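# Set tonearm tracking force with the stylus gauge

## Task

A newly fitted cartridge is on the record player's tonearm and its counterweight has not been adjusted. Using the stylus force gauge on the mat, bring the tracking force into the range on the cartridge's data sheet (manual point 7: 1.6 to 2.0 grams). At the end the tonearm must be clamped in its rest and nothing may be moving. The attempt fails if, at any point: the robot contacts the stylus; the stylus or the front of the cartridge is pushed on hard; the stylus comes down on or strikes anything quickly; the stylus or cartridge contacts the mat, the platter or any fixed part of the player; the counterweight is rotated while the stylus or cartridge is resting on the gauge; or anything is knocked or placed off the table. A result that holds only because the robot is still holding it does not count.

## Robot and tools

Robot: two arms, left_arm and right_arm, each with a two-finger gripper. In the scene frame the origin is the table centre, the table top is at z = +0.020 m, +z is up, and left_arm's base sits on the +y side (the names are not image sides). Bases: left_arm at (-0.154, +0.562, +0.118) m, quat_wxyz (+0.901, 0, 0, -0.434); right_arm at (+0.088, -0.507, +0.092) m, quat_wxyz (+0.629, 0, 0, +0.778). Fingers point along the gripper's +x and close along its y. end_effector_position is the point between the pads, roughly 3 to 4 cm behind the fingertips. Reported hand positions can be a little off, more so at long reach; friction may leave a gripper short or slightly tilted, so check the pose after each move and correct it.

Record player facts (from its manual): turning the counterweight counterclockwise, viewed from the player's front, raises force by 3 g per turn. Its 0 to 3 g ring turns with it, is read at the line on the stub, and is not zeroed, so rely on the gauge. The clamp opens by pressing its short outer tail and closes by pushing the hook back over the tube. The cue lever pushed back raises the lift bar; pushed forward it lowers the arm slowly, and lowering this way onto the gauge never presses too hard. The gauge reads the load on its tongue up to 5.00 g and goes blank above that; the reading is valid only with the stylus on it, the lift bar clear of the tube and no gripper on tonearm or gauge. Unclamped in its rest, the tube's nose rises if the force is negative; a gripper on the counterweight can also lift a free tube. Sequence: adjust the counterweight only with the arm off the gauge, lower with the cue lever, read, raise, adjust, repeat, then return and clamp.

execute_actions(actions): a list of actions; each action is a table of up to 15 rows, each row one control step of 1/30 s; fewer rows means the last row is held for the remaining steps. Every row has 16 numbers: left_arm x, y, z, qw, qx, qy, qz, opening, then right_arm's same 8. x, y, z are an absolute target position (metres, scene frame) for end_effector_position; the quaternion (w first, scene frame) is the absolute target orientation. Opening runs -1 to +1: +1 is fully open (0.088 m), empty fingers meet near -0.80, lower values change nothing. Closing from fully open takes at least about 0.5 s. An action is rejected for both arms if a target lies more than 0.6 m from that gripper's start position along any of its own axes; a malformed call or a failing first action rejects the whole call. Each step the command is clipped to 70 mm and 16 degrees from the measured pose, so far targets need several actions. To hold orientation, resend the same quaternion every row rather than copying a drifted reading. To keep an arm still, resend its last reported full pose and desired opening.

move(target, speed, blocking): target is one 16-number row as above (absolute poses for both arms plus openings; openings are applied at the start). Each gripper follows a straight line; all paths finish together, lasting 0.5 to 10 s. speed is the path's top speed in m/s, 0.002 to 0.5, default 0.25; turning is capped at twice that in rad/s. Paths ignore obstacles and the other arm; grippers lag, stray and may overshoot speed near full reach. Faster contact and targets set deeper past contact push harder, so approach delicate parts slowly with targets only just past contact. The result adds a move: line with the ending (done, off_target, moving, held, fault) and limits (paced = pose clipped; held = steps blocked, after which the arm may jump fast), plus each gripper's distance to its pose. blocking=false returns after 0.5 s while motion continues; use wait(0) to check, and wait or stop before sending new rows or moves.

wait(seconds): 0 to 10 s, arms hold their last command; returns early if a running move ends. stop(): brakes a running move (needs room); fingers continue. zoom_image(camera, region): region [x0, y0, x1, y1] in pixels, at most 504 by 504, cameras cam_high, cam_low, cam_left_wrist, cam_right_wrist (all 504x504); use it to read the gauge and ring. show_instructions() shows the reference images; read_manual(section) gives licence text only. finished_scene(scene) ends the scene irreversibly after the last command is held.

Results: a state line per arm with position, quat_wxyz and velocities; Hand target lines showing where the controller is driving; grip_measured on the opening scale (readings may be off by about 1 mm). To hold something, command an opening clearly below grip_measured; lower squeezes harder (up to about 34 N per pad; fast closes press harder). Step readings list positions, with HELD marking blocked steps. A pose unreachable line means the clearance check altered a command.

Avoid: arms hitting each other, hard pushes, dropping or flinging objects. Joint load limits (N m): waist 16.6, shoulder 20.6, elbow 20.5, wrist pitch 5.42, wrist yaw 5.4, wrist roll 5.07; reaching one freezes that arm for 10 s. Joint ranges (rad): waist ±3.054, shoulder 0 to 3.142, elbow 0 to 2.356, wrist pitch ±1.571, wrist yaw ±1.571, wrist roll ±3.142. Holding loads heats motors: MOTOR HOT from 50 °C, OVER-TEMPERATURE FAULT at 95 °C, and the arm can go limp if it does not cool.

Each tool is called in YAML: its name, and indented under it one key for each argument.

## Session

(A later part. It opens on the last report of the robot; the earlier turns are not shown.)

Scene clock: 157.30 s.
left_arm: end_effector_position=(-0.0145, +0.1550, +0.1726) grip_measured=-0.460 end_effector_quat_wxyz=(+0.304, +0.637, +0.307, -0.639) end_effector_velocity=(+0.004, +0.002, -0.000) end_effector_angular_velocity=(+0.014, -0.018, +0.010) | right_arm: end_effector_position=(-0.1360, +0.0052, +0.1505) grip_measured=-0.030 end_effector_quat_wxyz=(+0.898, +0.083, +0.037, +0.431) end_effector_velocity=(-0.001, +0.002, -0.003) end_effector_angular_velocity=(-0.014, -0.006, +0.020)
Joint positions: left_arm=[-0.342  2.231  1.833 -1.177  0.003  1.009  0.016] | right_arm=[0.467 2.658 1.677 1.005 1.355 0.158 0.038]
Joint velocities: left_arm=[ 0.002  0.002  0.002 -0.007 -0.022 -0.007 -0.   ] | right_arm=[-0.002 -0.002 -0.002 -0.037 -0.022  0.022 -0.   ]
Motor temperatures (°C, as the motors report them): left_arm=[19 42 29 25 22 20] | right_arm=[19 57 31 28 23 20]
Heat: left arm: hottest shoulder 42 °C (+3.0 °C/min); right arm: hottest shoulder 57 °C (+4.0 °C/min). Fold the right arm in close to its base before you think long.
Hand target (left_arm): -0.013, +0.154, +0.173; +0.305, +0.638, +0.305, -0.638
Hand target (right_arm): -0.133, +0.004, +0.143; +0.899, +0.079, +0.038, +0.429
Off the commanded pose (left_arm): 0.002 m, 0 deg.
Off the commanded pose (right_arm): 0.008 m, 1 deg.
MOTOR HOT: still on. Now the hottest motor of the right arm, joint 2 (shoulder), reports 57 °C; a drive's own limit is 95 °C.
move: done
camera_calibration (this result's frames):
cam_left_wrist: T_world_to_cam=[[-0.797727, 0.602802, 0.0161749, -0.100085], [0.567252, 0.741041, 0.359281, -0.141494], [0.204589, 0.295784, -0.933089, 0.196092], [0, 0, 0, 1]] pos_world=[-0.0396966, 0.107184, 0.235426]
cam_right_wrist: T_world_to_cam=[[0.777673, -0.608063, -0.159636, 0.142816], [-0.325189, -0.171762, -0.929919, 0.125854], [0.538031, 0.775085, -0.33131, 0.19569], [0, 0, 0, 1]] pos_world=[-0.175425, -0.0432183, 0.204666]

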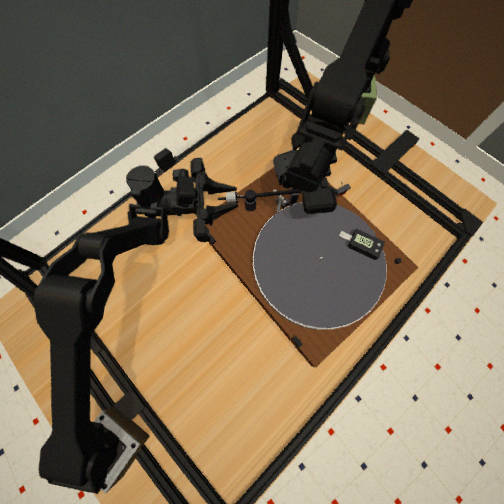

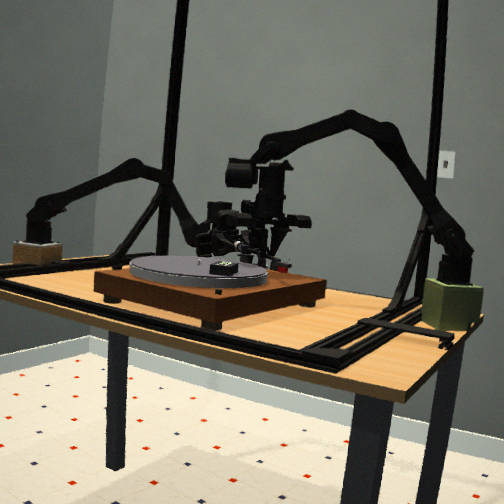

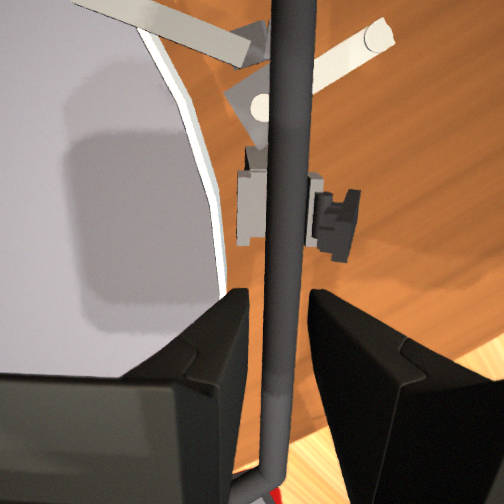

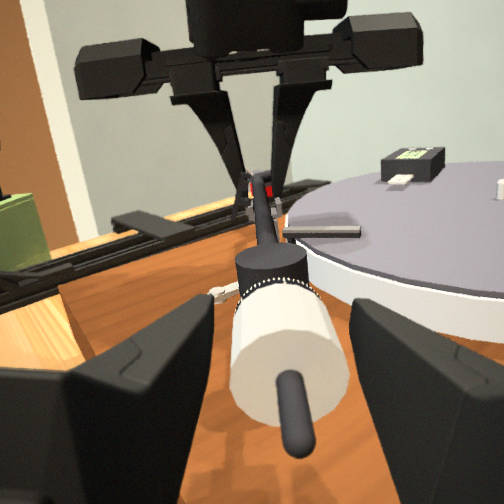

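move:
  target: [-0.013,0.154,0.173,0.305,0.638,0.305,-0.638,-0.66,-0.136,0.005,0.150,0.818,-0.382,-0.182,0.391,-0.4]
  speed: 0.3

move:
  target: [-0.013,0.154,0.173,0.305,0.638,0.305,-0.638,-0.46,-0.134,0.003,0.143,0.9,0.079,0.038,0.429,-0.03]
  speed: 0.3

Scene clock: 164.07 s.
left_arm: end_effector_position=(-0.0148, +0.1553, +0.1724) grip_measured=-0.605 end_effector_quat_wxyz=(+0.303, +0.637, +0.308, -0.639) end_effector_velocity=(+0.001, +0.003, +0.000) end_effector_angular_velocity=(+0.009, -0.005, +0.010) | right_arm: end_effector_position=(-0.1389, +0.0064, +0.1534) grip_measured=-0.254 end_effector_quat_wxyz=(+0.817, -0.376, -0.182, +0.398) end_effector_velocity=(-0.002, +0.003, +0.006) end_effector_angular_velocity=(+0.010, -0.003, +0.020)
Joint positions: left_arm=[-0.343  2.231  1.833 -1.179  0.003  1.008  0.009] | right_arm=[ 0.469  2.644  1.681  0.956  1.346 -0.853  0.027]
Joint velocities: left_arm=[ 0.002 -0.002 -0.002 -0.007 -0.007 -0.007 -0.   ] | right_arm=[-0.002 -0.002  0.002  0.037 -0.022 -0.037 -0.   ]
Motor temperatures (°C, as the motors report them): left_arm=[19 42 29 25 22 20] | right_arm=[19 58 31 28 23 20]
Heat: left arm: hottest shoulder 42 °C (+2.0 °C/min); right arm: hottest shoulder 58 °C (+4.0 °C/min). Fold the right arm in close to its base before you think long.
Hand target (left_arm): -0.013, +0.154, +0.173; +0.305, +0.638, +0.305, -0.638
Hand target (right_arm): -0.136, +0.005, +0.150; +0.818, -0.382, -0.182, +0.391
Off the commanded pose (left_arm): 0.002 m, 0 deg.
Off the commanded pose (right_arm): 0.005 m, 1 deg.
MOTOR HOT: still on. Now the hottest motor of the right arm, joint 2 (shoulder), reports 58 °C; a drive's own limit is 95 °C.
move: done
camera_calibration (this result's frames):
cam_left_wrist: T_world_to_cam=[[-0.797937, 0.602467, 0.0181822, -0.100828], [0.567447, 0.7407, 0.359678, -0.141416], [0.203226, 0.297318, -0.932899, 0.195663], [0, 0, 0, 1]] pos_world=[-0.0399721, 0.107318, 0.235231]
cam_right_wrist: T_world_to_cam=[[0.50767, -0.38191, 0.77228, -0.0356701], [0.360654, -0.719861, -0.593068, 0.174975], [0.782432, 0.579608, -0.227714, 0.216622], [0, 0, 0, 1]] pos_world=[-0.214489, -0.0132212, 0.180647]

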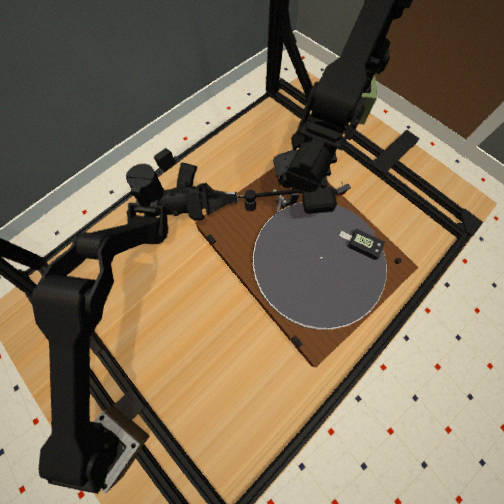

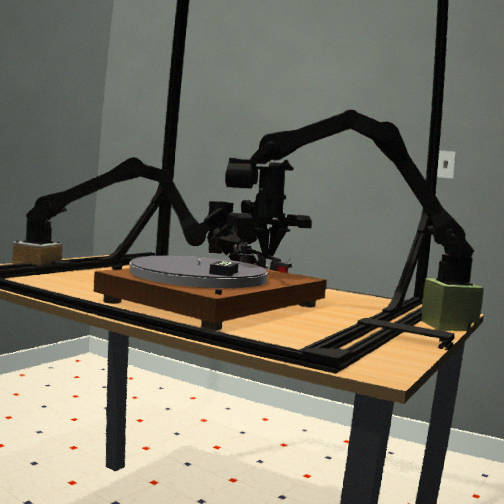

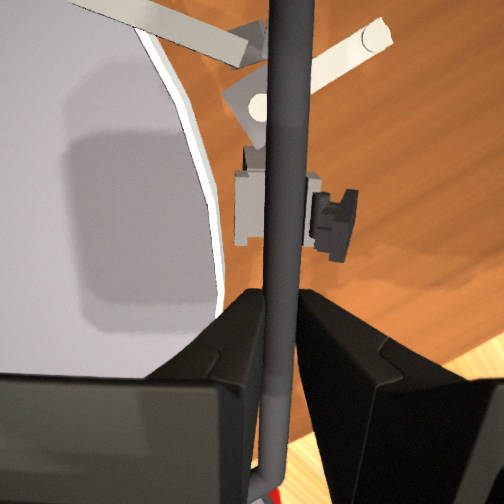

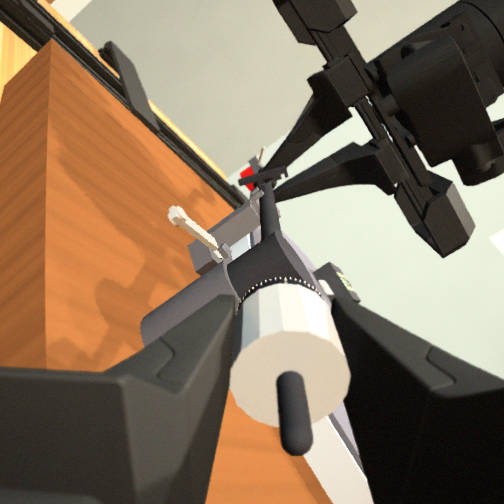

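Scene clock: 166.37 s.
left_arm: end_effector_position=(-0.0148, +0.1551, +0.1724) grip_measured=-0.460 end_effector_quat_wxyz=(+0.303, +0.637, +0.307, -0.639) end_effector_velocity=(+0.000, -0.001, +0.000) end_effector_angular_velocity=(-0.005, -0.009, +0.005) | right_arm: end_effector_position=(-0.1367, +0.0043, +0.1504) grip_measured=-0.030 end_effector_quat_wxyz=(+0.898, +0.083, +0.037, +0.431) end_effector_velocity=(+0.000, +0.001, -0.005) end_effector_angular_velocity=(-0.026, -0.015, +0.005)
Joint positions: left_arm=[-0.343  2.231  1.833 -1.178  0.003  1.009  0.016] | right_arm=[0.469 2.657 1.676 1.006 1.358 0.157 0.038]
Joint velocities: left_arm=[-0.002 -0.002 -0.002  0.007 -0.007 -0.007 -0.   ] | right_arm=[-0.002 -0.002 -0.002 -0.051 -0.007  0.022 -0.   ]
Motor temperatures (°C, as the motors report them): left_arm=[19 42 29 25 22 20] | right_arm=[19 58 31 28 23 20]
Heat: left arm: hottest shoulder 42 °C (+2.0 °C/min); right arm: hottest shoulder 58 °C (+3.0 °C/min). Fold the right arm in close to its base before you think long.
Hand target (left_arm): -0.013, +0.154, +0.173; +0.305, +0.638, +0.305, -0.638
Hand target (right_arm): -0.134, +0.003, +0.143; +0.899, +0.079, +0.038, +0.429
Off the commanded pose (left_arm): 0.002 m, 0 deg.
Off the commanded pose (right_arm): 0.008 m, 1 deg.
MOTOR HOT: still on. Now the hottest motor of the right arm, joint 2 (shoulder), reports 58 °C; a drive's own limit is 95 °C.
move: done
camera_calibration (this result's frames):
cam_left_wrist: T_world_to_cam=[[-0.797253, 0.603399, 0.0172337, -0.100592], [0.568163, 0.740441, 0.35908, -0.141133], [0.203908, 0.296069, -0.933148, 0.195962], [0, 0, 0, 1]] pos_world=[-0.0399688, 0.107179, 0.235273]
cam_right_wrist: T_world_to_cam=[[0.777208, -0.608656, -0.159643, 0.142726], [-0.325321, -0.171504, -0.929921, 0.12542], [0.538622, 0.774677, -0.331303, 0.196869], [0, 0, 0, 1]] pos_world=[-0.176164, -0.0441287, 0.20464]

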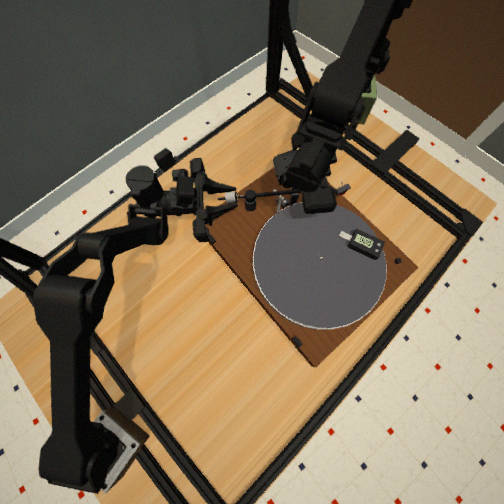

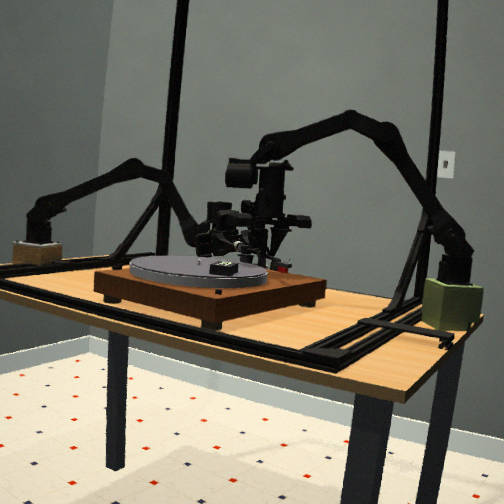

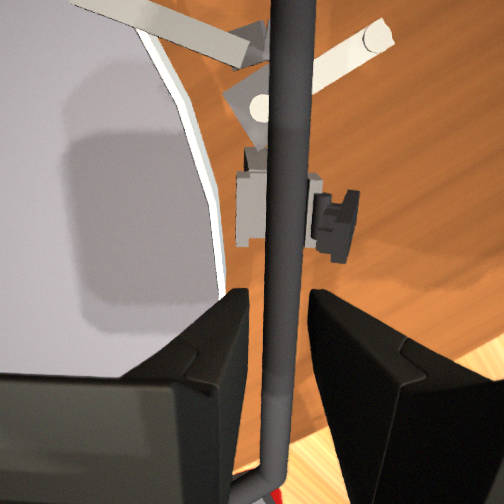

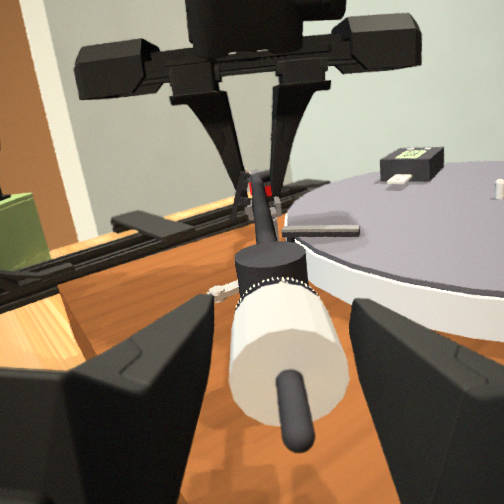

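move:
  target: [-0.013,0.154,0.173,0.305,0.638,0.305,-0.638,-0.66,-0.137,0.004,0.150,0.818,-0.382,-0.182,0.391,-0.4]
  speed: 0.3

move:
  target: [-0.013,0.154,0.173,0.305,0.638,0.305,-0.638,-0.46,-0.135,0.002,0.143,0.9,0.079,0.038,0.429,-0.03]
  speed: 0.3

Scene clock: 173.13 s.
left_arm: end_effector_position=(-0.0151, +0.1552, +0.1723) grip_measured=-0.605 end_effector_quat_wxyz=(+0.303, +0.637, +0.308, -0.639) end_effector_velocity=(-0.002, +0.005, +0.000) end_effector_angular_velocity=(+0.023, +0.000, +0.019) | right_arm: end_effector_position=(-0.1396, +0.0055, +0.1535) grip_measured=-0.248 end_effector_quat_wxyz=(+0.817, -0.376, -0.182, +0.397) end_effector_velocity=(+0.001, +0.001, +0.004) end_effector_angular_velocity=(-0.003, -0.017, +0.005)
Joint positions: left_arm=[-0.343  2.232  1.833 -1.179  0.004  1.008  0.009] | right_arm=[ 0.472  2.644  1.68   0.956  1.35  -0.853  0.027]
Joint velocities: left_arm=[-0.002 -0.002 -0.002 -0.022 -0.007 -0.022 -0.   ] | right_arm=[-0.002 -0.002 -0.002  0.037 -0.007 -0.051 -0.   ]
Motor temperatures (°C, as the motors report them): left_arm=[19 42 29 25 22 20] | right_arm=[19 58 31 28 23 20]
Heat: left arm: hottest shoulder 42 °C (+2.0 °C/min); right arm: hottest shoulder 58 °C (+3.0 °C/min). Fold the right arm in close to its base before you think long.
Hand target (left_arm): -0.013, +0.154, +0.173; +0.305, +0.638, +0.305, -0.638
Hand target (right_arm): -0.137, +0.004, +0.150; +0.818, -0.382, -0.182, +0.391
Off the commanded pose (left_arm): 0.003 m, 0 deg.
Off the commanded pose (right_arm): 0.005 m, 1 deg.
MOTOR HOT: still on. Now the hottest motor of the right arm, joint 2 (shoulder), reports 58 °C; a drive's own limit is 95 °C.
move: done
camera_calibration (this result's frames):
cam_left_wrist: T_world_to_cam=[[-0.797699, 0.602765, 0.0187117, -0.101099], [0.567902, 0.740399, 0.359578, -0.141127], [0.202887, 0.297462, -0.932927, 0.195554], [0, 0, 0, 1]] pos_world=[-0.0401753, 0.107259, 0.235076]
cam_right_wrist: T_world_to_cam=[[0.50703, -0.382275, 0.77252, -0.035878], [0.359985, -0.720438, -0.592773, 0.174428], [0.783155, 0.578649, -0.22767, 0.217819], [0, 0, 0, 1]] pos_world=[-0.215186, -0.0140917, 0.180703]

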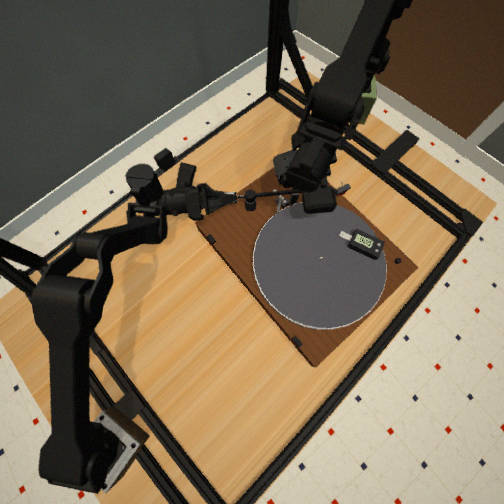

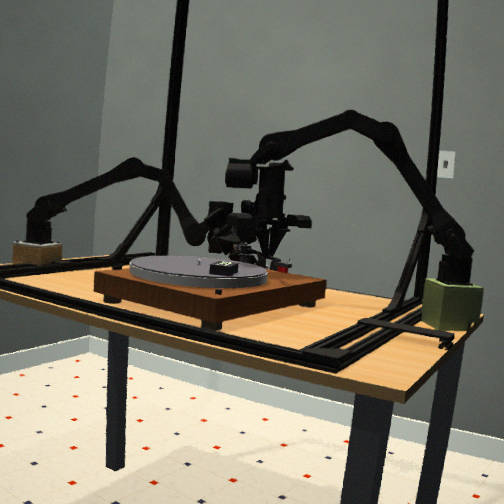

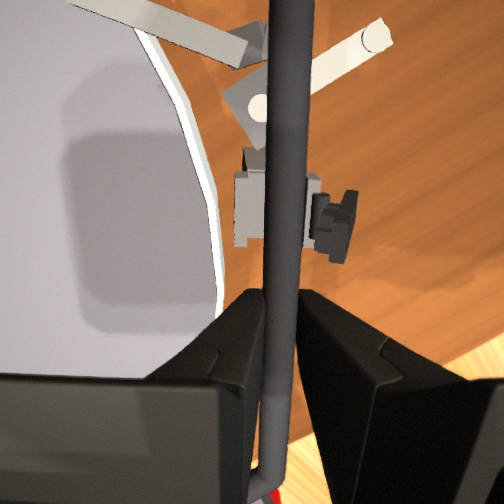

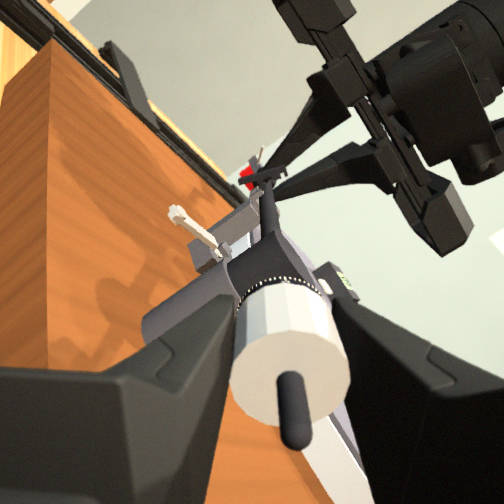

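Scene clock: 175.43 s.
left_arm: end_effector_position=(-0.0150, +0.1549, +0.1723) grip_measured=-0.460 end_effector_quat_wxyz=(+0.303, +0.637, +0.307, -0.639) end_effector_velocity=(-0.004, +0.004, +0.000) end_effector_angular_velocity=(+0.018, +0.014, -0.010) | right_arm: end_effector_position=(-0.1374, +0.0034, +0.1502) grip_measured=-0.030 end_effector_quat_wxyz=(+0.898, +0.083, +0.037, +0.430) end_effector_velocity=(+0.001, +0.000, -0.006) end_effector_angular_velocity=(-0.039, -0.030, +0.005)
Joint positions: left_arm=[-0.343  2.232  1.833 -1.177  0.004  1.009  0.016] | right_arm=[0.472 2.657 1.675 1.007 1.36  0.158 0.038]
Joint velocities: left_arm=[-0.002 -0.002 -0.002 -0.022  0.007  0.007 -0.   ] | right_arm=[-0.002 -0.002 -0.007 -0.051 -0.007  0.007 -0.   ]
Motor temperatures (°C, as the motors report them): left_arm=[19 43 29 25 22 20] | right_arm=[19 58 31 28 23 20]
Heat: left arm: hottest shoulder 43 °C (+3.0 °C/min); right arm: hottest shoulder 58 °C (+3.0 °C/min). Fold the right arm in close to its base before you think long.
Hand target (left_arm): -0.013, +0.154, +0.173; +0.305, +0.638, +0.305, -0.638
Hand target (right_arm): -0.135, +0.002, +0.143; +0.899, +0.079, +0.038, +0.429
Off the commanded pose (left_arm): 0.002 m, 0 deg.
Off the commanded pose (right_arm): 0.008 m, 1 deg.
MOTOR HOT: still on. Now the hottest motor of the right arm, joint 2 (shoulder), reports 58 °C; a drive's own limit is 95 °C.
move: done
camera_calibration (this result's frames):
cam_left_wrist: T_world_to_cam=[[-0.797248, 0.603399, 0.0174467, -0.100696], [0.56829, 0.740486, 0.358785, -0.140826], [0.203572, 0.295956, -0.933257, 0.195925], [0, 0, 0, 1]] pos_world=[-0.0401348, 0.107054, 0.235131]
cam_right_wrist: T_world_to_cam=[[0.776952, -0.608973, -0.159677, 0.142662], [-0.325539, -0.171526, -0.92984, 0.124704], [0.538859, 0.774422, -0.331512, 0.197942], [0, 0, 0, 1]] pos_world=[-0.176909, -0.0450231, 0.204355]

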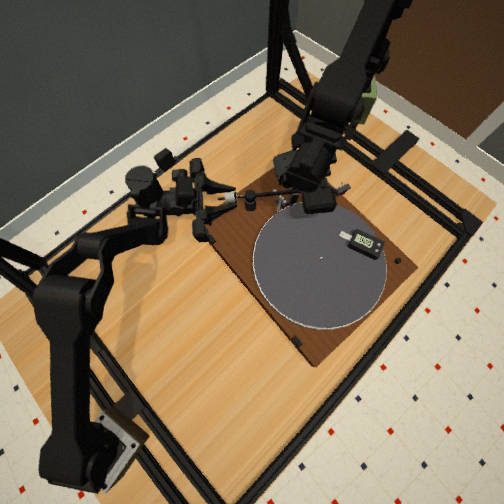

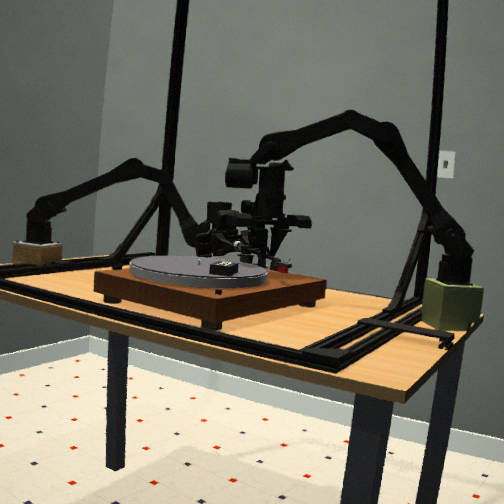

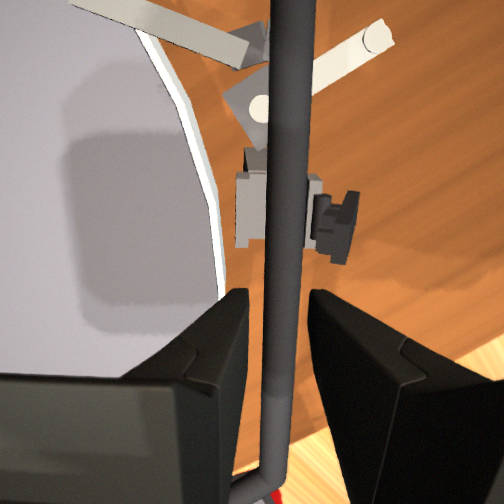

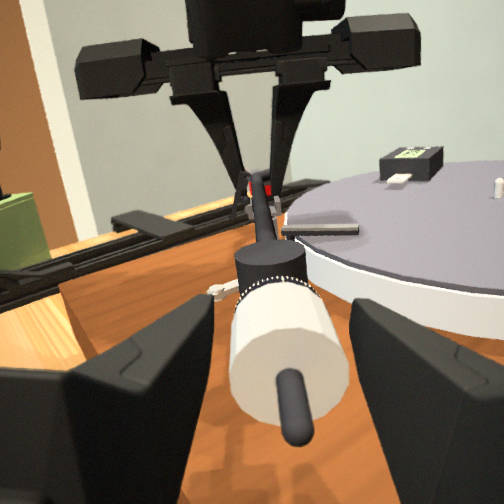

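move:
  target: [-0.013,0.154,0.173,0.305,0.638,0.305,-0.638,-0.66,-0.137,0.003,0.150,0.818,-0.382,-0.182,0.391,-0.4]
  speed: 0.3

move:
  target: [-0.013,0.154,0.173,0.305,0.638,0.305,-0.638,-0.46,-0.135,0.001,0.143,0.9,0.079,0.038,0.429,-0.03]
  speed: 0.3

Scene clock: 181.50 s.
left_arm: end_effector_position=(-0.0151, +0.1551, +0.1721) grip_measured=-0.605 end_effector_quat_wxyz=(+0.303, +0.636, +0.308, -0.639) end_effector_velocity=(-0.001, +0.002, +0.000) end_effector_angular_velocity=(+0.009, -0.005, +0.005) | right_arm: end_effector_position=(-0.1402, +0.0043, +0.1535) grip_measured=-0.250 end_effector_quat_wxyz=(+0.817, -0.376, -0.182, +0.398) end_effector_velocity=(+0.001, +0.001, +0.003) end_effector_angular_velocity=(-0.015, -0.026, +0.005)
Joint positions: left_arm=[-0.343  2.232  1.833 -1.178  0.005  1.008  0.009] | right_arm=[ 0.474  2.642  1.675  0.958  1.351 -0.853  0.027]
Joint velocities: left_arm=[-0.002 -0.002 -0.002 -0.007 -0.007 -0.007 -0.   ] | right_arm=[-0.002 -0.002 -0.002  0.022 -0.007 -0.051 -0.   ]
Motor temperatures (°C, as the motors report them): left_arm=[19 43 29 25 22 20] | right_arm=[19 59 31 28 23 20]
Heat: left arm: hottest shoulder 43 °C (+3.0 °C/min); right arm: hottest shoulder 59 °C (+4.0 °C/min). Fold the right arm in close to its base before you think long.
Hand target (left_arm): -0.013, +0.154, +0.173; +0.305, +0.638, +0.305, -0.638
Hand target (right_arm): -0.137, +0.003, +0.150; +0.818, -0.382, -0.182, +0.391
Off the commanded pose (left_arm): 0.003 m, 0 deg.
Off the commanded pose (right_arm): 0.005 m, 1 deg.
MOTOR HOT: still on. Now the hottest motor of the right arm, joint 2 (shoulder), reports 59 °C; a drive's own limit is 95 °C.
move: done
camera_calibration (this result's frames):
cam_left_wrist: T_world_to_cam=[[-0.797691, 0.602772, 0.018822, -0.101058], [0.568113, 0.740621, 0.358788, -0.140801], [0.202328, 0.296895, -0.933229, 0.195604], [0, 0, 0, 1]] pos_world=[-0.0401982, 0.107121, 0.234963]
cam_right_wrist: T_world_to_cam=[[0.50784, -0.381686, 0.772278, -0.0357852], [0.360909, -0.719746, -0.593052, 0.173982], [0.782204, 0.579898, -0.227762, 0.218839], [0, 0, 0, 1]] pos_world=[-0.215796, -0.01534, 0.18066]

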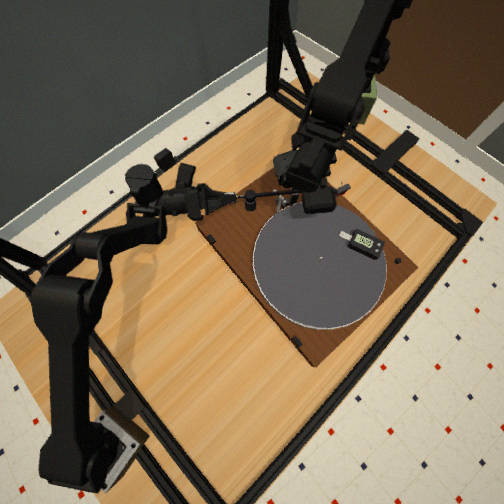

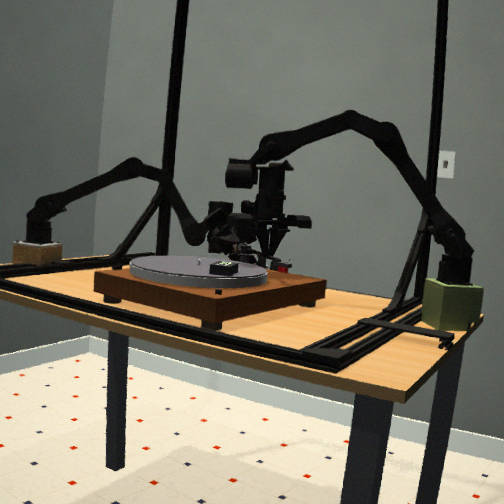

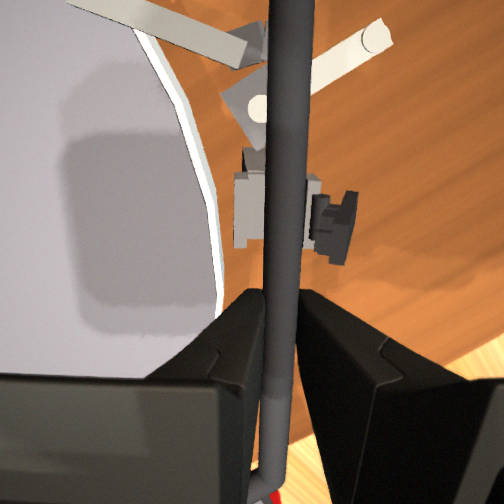

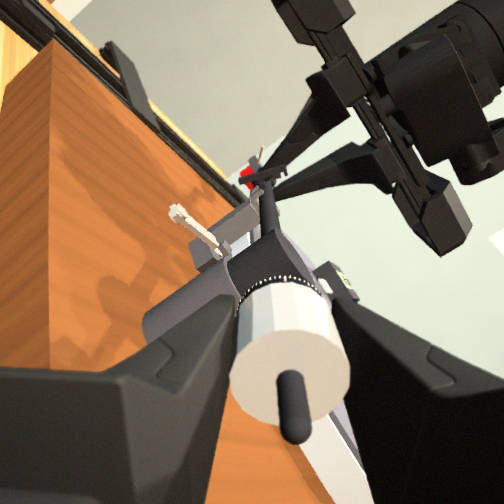

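Scene clock: 183.80 s.
left_arm: end_effector_position=(-0.0151, +0.1550, +0.1721) grip_measured=-0.460 end_effector_quat_wxyz=(+0.303, +0.636, +0.308, -0.639) end_effector_velocity=(-0.001, +0.002, +0.002) end_effector_angular_velocity=(+0.005, -0.006, +0.005) | right_arm: end_effector_position=(-0.1378, +0.0023, +0.1500) grip_measured=-0.030 end_effector_quat_wxyz=(+0.898, +0.083, +0.037, +0.431) end_effector_velocity=(+0.001, +0.001, -0.003) end_effector_angular_velocity=(-0.014, -0.006, +0.005)
Joint positions: left_arm=[-0.343  2.232  1.833 -1.178  0.005  1.009  0.016] | right_arm=[0.474 2.655 1.67  1.01  1.362 0.159 0.038]
Joint velocities: left_arm=[-0.002 -0.007 -0.002 -0.007 -0.007 -0.007  0.   ] | right_arm=[-0.002 -0.002 -0.002 -0.037 -0.007  0.022 -0.   ]
Motor temperatures (°C, as the motors report them): left_arm=[19 43 29 25 22 20] | right_arm=[19 59 31 28 23 20]
Heat: left arm: hottest shoulder 43 °C (+3.0 °C/min); right arm: hottest shoulder 59 °C (+4.0 °C/min). Fold the right arm in close to its base before you think long.
Hand target (left_arm): -0.013, +0.154, +0.173; +0.305, +0.638, +0.305, -0.638
Hand target (right_arm): -0.135, +0.001, +0.143; +0.899, +0.079, +0.038, +0.429
Off the commanded pose (left_arm): 0.002 m, 0 deg.
Off the commanded pose (right_arm): 0.008 m, 1 deg.
MOTOR HOT: still on. Now the hottest motor of the right arm, joint 2 (shoulder), reports 59 °C; a drive's own limit is 95 °C.
move: done
camera_calibration (this result's frames):
cam_left_wrist: T_world_to_cam=[[-0.797233, 0.603387, 0.0185055, -0.101022], [0.568635, 0.740318, 0.358586, -0.140668], [0.202666, 0.296399, -0.933313, 0.195718], [0, 0, 0, 1]] pos_world=[-0.0402154, 0.107084, 0.234977]
cam_right_wrist: T_world_to_cam=[[0.777367, -0.608343, -0.160059, 0.142351], [-0.325705, -0.171569, -0.929774, 0.124245], [0.538161, 0.774908, -0.331513, 0.198869], [0, 0, 0, 1]] pos_world=[-0.177215, -0.0461902, 0.204232]

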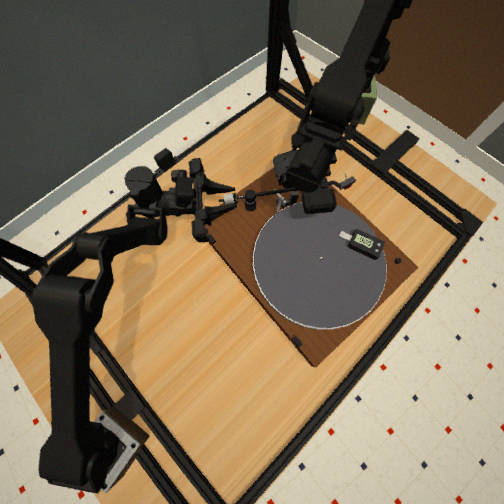

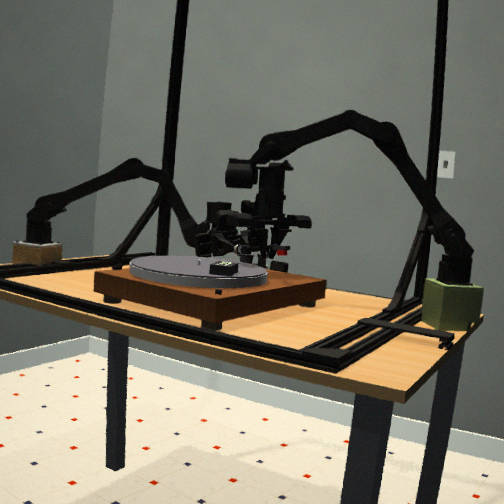

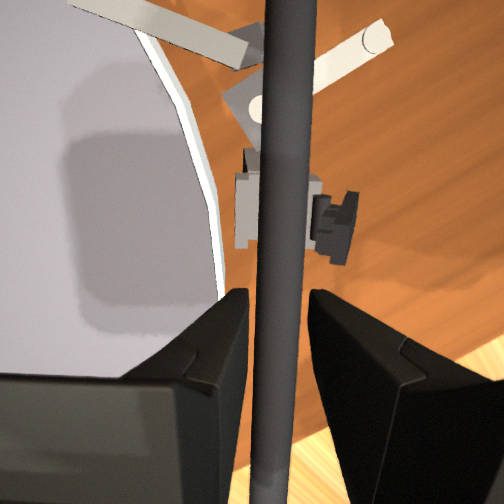

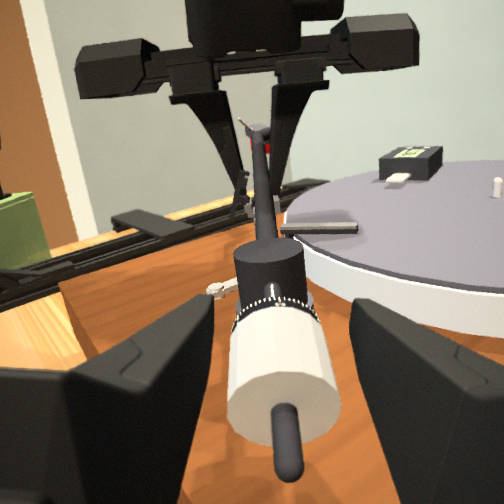

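move:
  target: [-0.012,0.151,0.222,0.305,0.638,0.305,-0.638,-0.46,-0.135,0.001,0.143,0.9,0.079,0.038,0.429,-0.03]
  speed: 0.03

zoom_image:
  camera: "cam_right_wrist"
  region: [200,240,360,360]

Scene clock: 190.37 s.
left_arm: end_effector_position=(-0.0142, +0.1529, +0.2191) grip_measured=-0.460 end_effector_quat_wxyz=(+0.301, +0.637, +0.309, -0.639) end_effector_velocity=(+0.003, +0.005, +0.004) end_effector_angular_velocity=(+0.019, -0.017, +0.010) | right_arm: end_effector_position=(-0.1377, +0.0022, +0.1497) grip_measured=-0.030 end_effector_quat_wxyz=(+0.898, +0.083, +0.037, +0.431) end_effector_velocity=(-0.001, +0.002, -0.000) end_effector_angular_velocity=(-0.001, +0.001, +0.020)
Joint positions: left_arm=[-0.343  2.232  2.02  -1.369  0.005  1.009  0.016] | right_arm=[0.474 2.655 1.67  1.005 1.362 0.162 0.038]
Joint velocities: left_arm=[ 0.002 -0.007  0.002 -0.022 -0.022 -0.007 -0.   ] | right_arm=[-0.002 -0.002 -0.002 -0.007 -0.022  0.007 -0.   ]
Motor temperatures (°C, as the motors report them): left_arm=[19 43 29 25 22 20] | right_arm=[19 59 31 28 23 20]
Heat: left arm: hottest shoulder 43 °C (+3.0 °C/min); right arm: hottest shoulder 59 °C (+4.0 °C/min). Fold the right arm in close to its base before you think long.
Hand target (left_arm): -0.012, +0.151, +0.222; +0.305, +0.638, +0.305, -0.638
Hand target (right_arm): -0.135, +0.001, +0.143; +0.899, +0.079, +0.038, +0.429
Off the commanded pose (left_arm): 0.004 m, 1 deg.
Off the commanded pose (right_arm): 0.007 m, 1 deg.
MOTOR HOT: still on. Now the hottest motor of the right arm, joint 2 (shoulder), reports 59 °C; a drive's own limit is 95 °C.
move: done
camera_calibration (this result's frames):
cam_left_wrist: T_world_to_cam=[[-0.797436, 0.603003, 0.0219855, -0.100634], [0.568842, 0.739108, 0.360747, -0.156777], [0.201282, 0.300179, -0.932405, 0.239244], [0, 0, 0, 1]] pos_world=[-0.0392228, 0.104742, 0.281842]
cam_right_wrist: T_world_to_cam=[[0.777132, -0.608812, -0.159418, 0.142073], [-0.325846, -0.17253, -0.929547, 0.123865], [0.538415, 0.774327, -0.332457, 0.198939], [0, 0, 0, 1]] pos_world=[-0.17716, -0.0461776, 0.203926]

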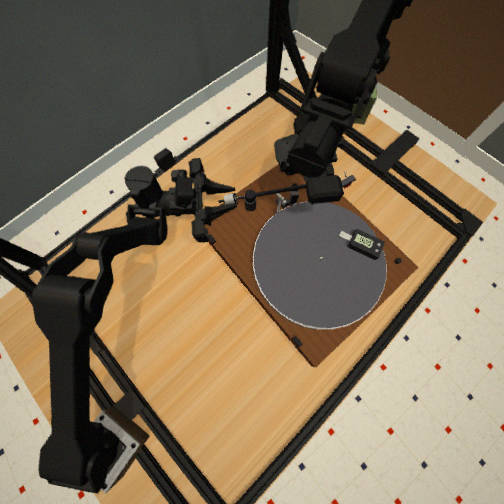

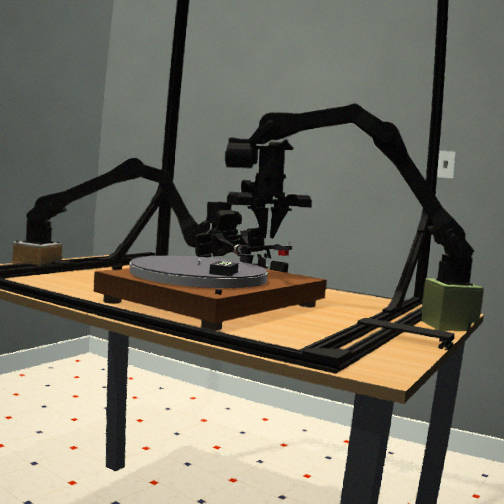

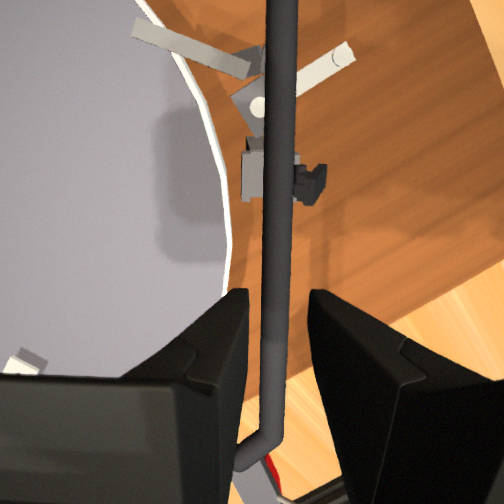

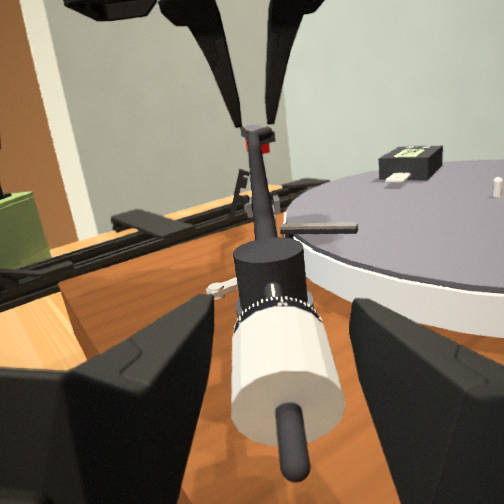

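Region (200, 240, 360, 360) of cam_right_wrist's 504x504 image, scaled by 3.150, with more detail than that image has; it fills the top 378 rows of this view, and the rest is white.

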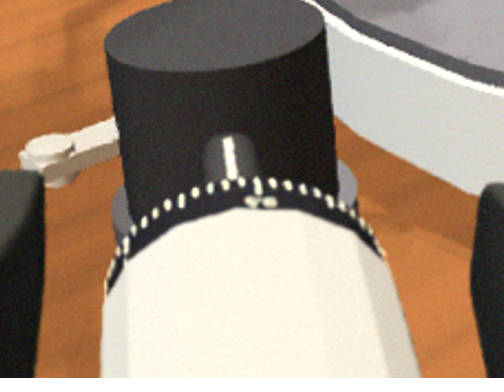

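move:
  target: [-0.015,0.158,0.196,0.305,0.638,0.305,-0.638,-0.4,-0.135,0.001,0.143,0.9,0.079,0.038,0.429,-0.03]
  speed: 0.015

Scene clock: 199.17 s.
left_arm: end_effector_position=(-0.0155, +0.1566, +0.1900) grip_measured=-0.400 end_effector_quat_wxyz=(+0.300, +0.637, +0.310, -0.639) end_effector_velocity=(-0.001, +0.003, +0.001) end_effector_angular_velocity=(+0.009, -0.005, +0.005) | right_arm: end_effector_position=(-0.1377, +0.0022, +0.1498) grip_measured=-0.030 end_effector_quat_wxyz=(+0.898, +0.083, +0.038, +0.431) end_effector_velocity=(+0.001, +0.001, -0.002) end_effector_angular_velocity=(-0.031, -0.031, +0.005)
Joint positions: left_arm=[-0.343  2.222  1.888 -1.25   0.005  1.009  0.019] | right_arm=[0.474 2.655 1.67  1.005 1.362 0.163 0.038]
Joint velocities: left_arm=[-0.002 -0.007 -0.007 -0.007 -0.007 -0.007 -0.   ] | right_arm=[-0.002 -0.002 -0.002 -0.022 -0.007 -0.022 -0.   ]
Motor temperatures (°C, as the motors report them): left_arm=[19 44 29 24 22 20] | right_arm=[19 59 30 28 23 20]
Heat: left arm: hottest shoulder 44 °C (+4.0 °C/min); right arm: hottest shoulder 59 °C (+3.0 °C/min). Fold the right arm in close to its base before you think long.
Hand target (left_arm): -0.015, +0.158, +0.196; +0.305, +0.638, +0.305, -0.638
Hand target (right_arm): -0.135, +0.001, +0.143; +0.899, +0.079, +0.038, +0.429
Off the commanded pose (left_arm): 0.006 m, 1 deg.
Off the commanded pose (right_arm): 0.007 m, 1 deg.
MOTOR HOT: still on. Now the hottest motor of the right arm, joint 2 (shoulder), reports 59 °C; a drive's own limit is 95 °C.
move: done
camera_calibration (this result's frames):
cam_left_wrist: T_world_to_cam=[[-0.79718, 0.603231, 0.024834, -0.103823], [0.569528, 0.737717, 0.362506, -0.148376], [0.200354, 0.303126, -0.931651, 0.210556], [0, 0, 0, 1]] pos_world=[-0.0404469, 0.108264, 0.25253]
cam_right_wrist: T_world_to_cam=[[0.777039, -0.608733, -0.160171, 0.142216], [-0.326398, -0.172087, -0.929436, 0.123919], [0.538215, 0.774487, -0.332407, 0.198952], [0, 0, 0, 1]] pos_world=[-0.177139, -0.0461896, 0.204086]

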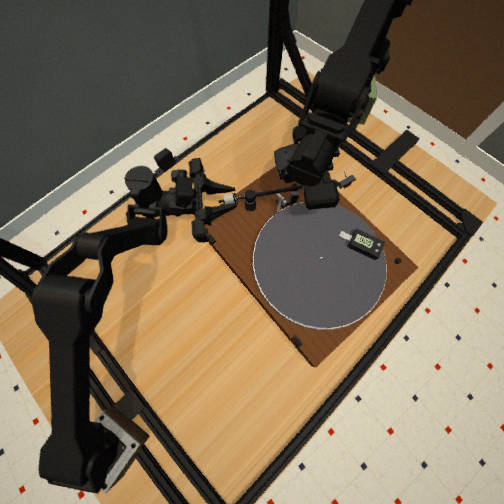

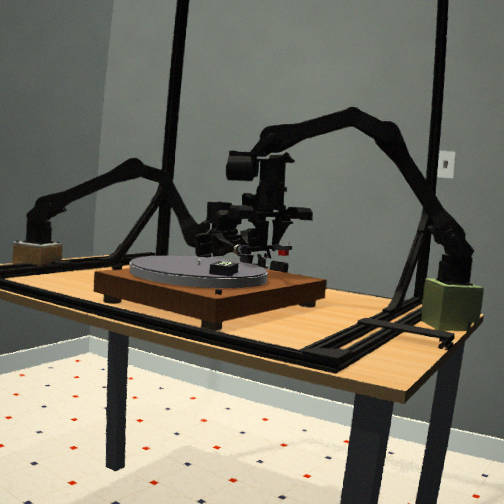

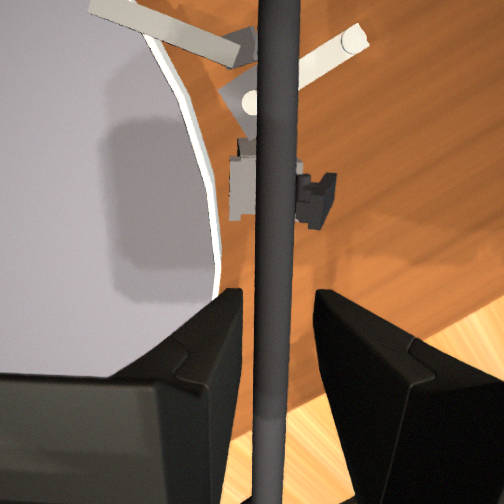

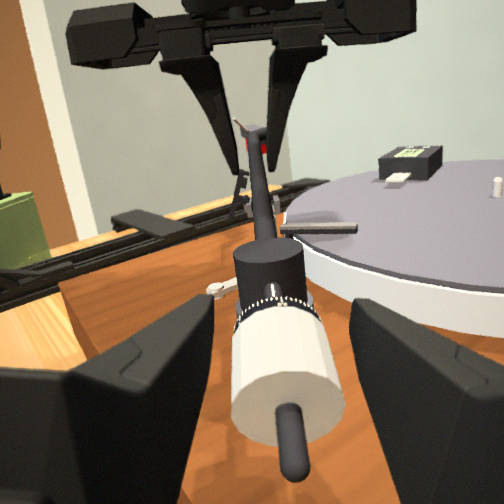

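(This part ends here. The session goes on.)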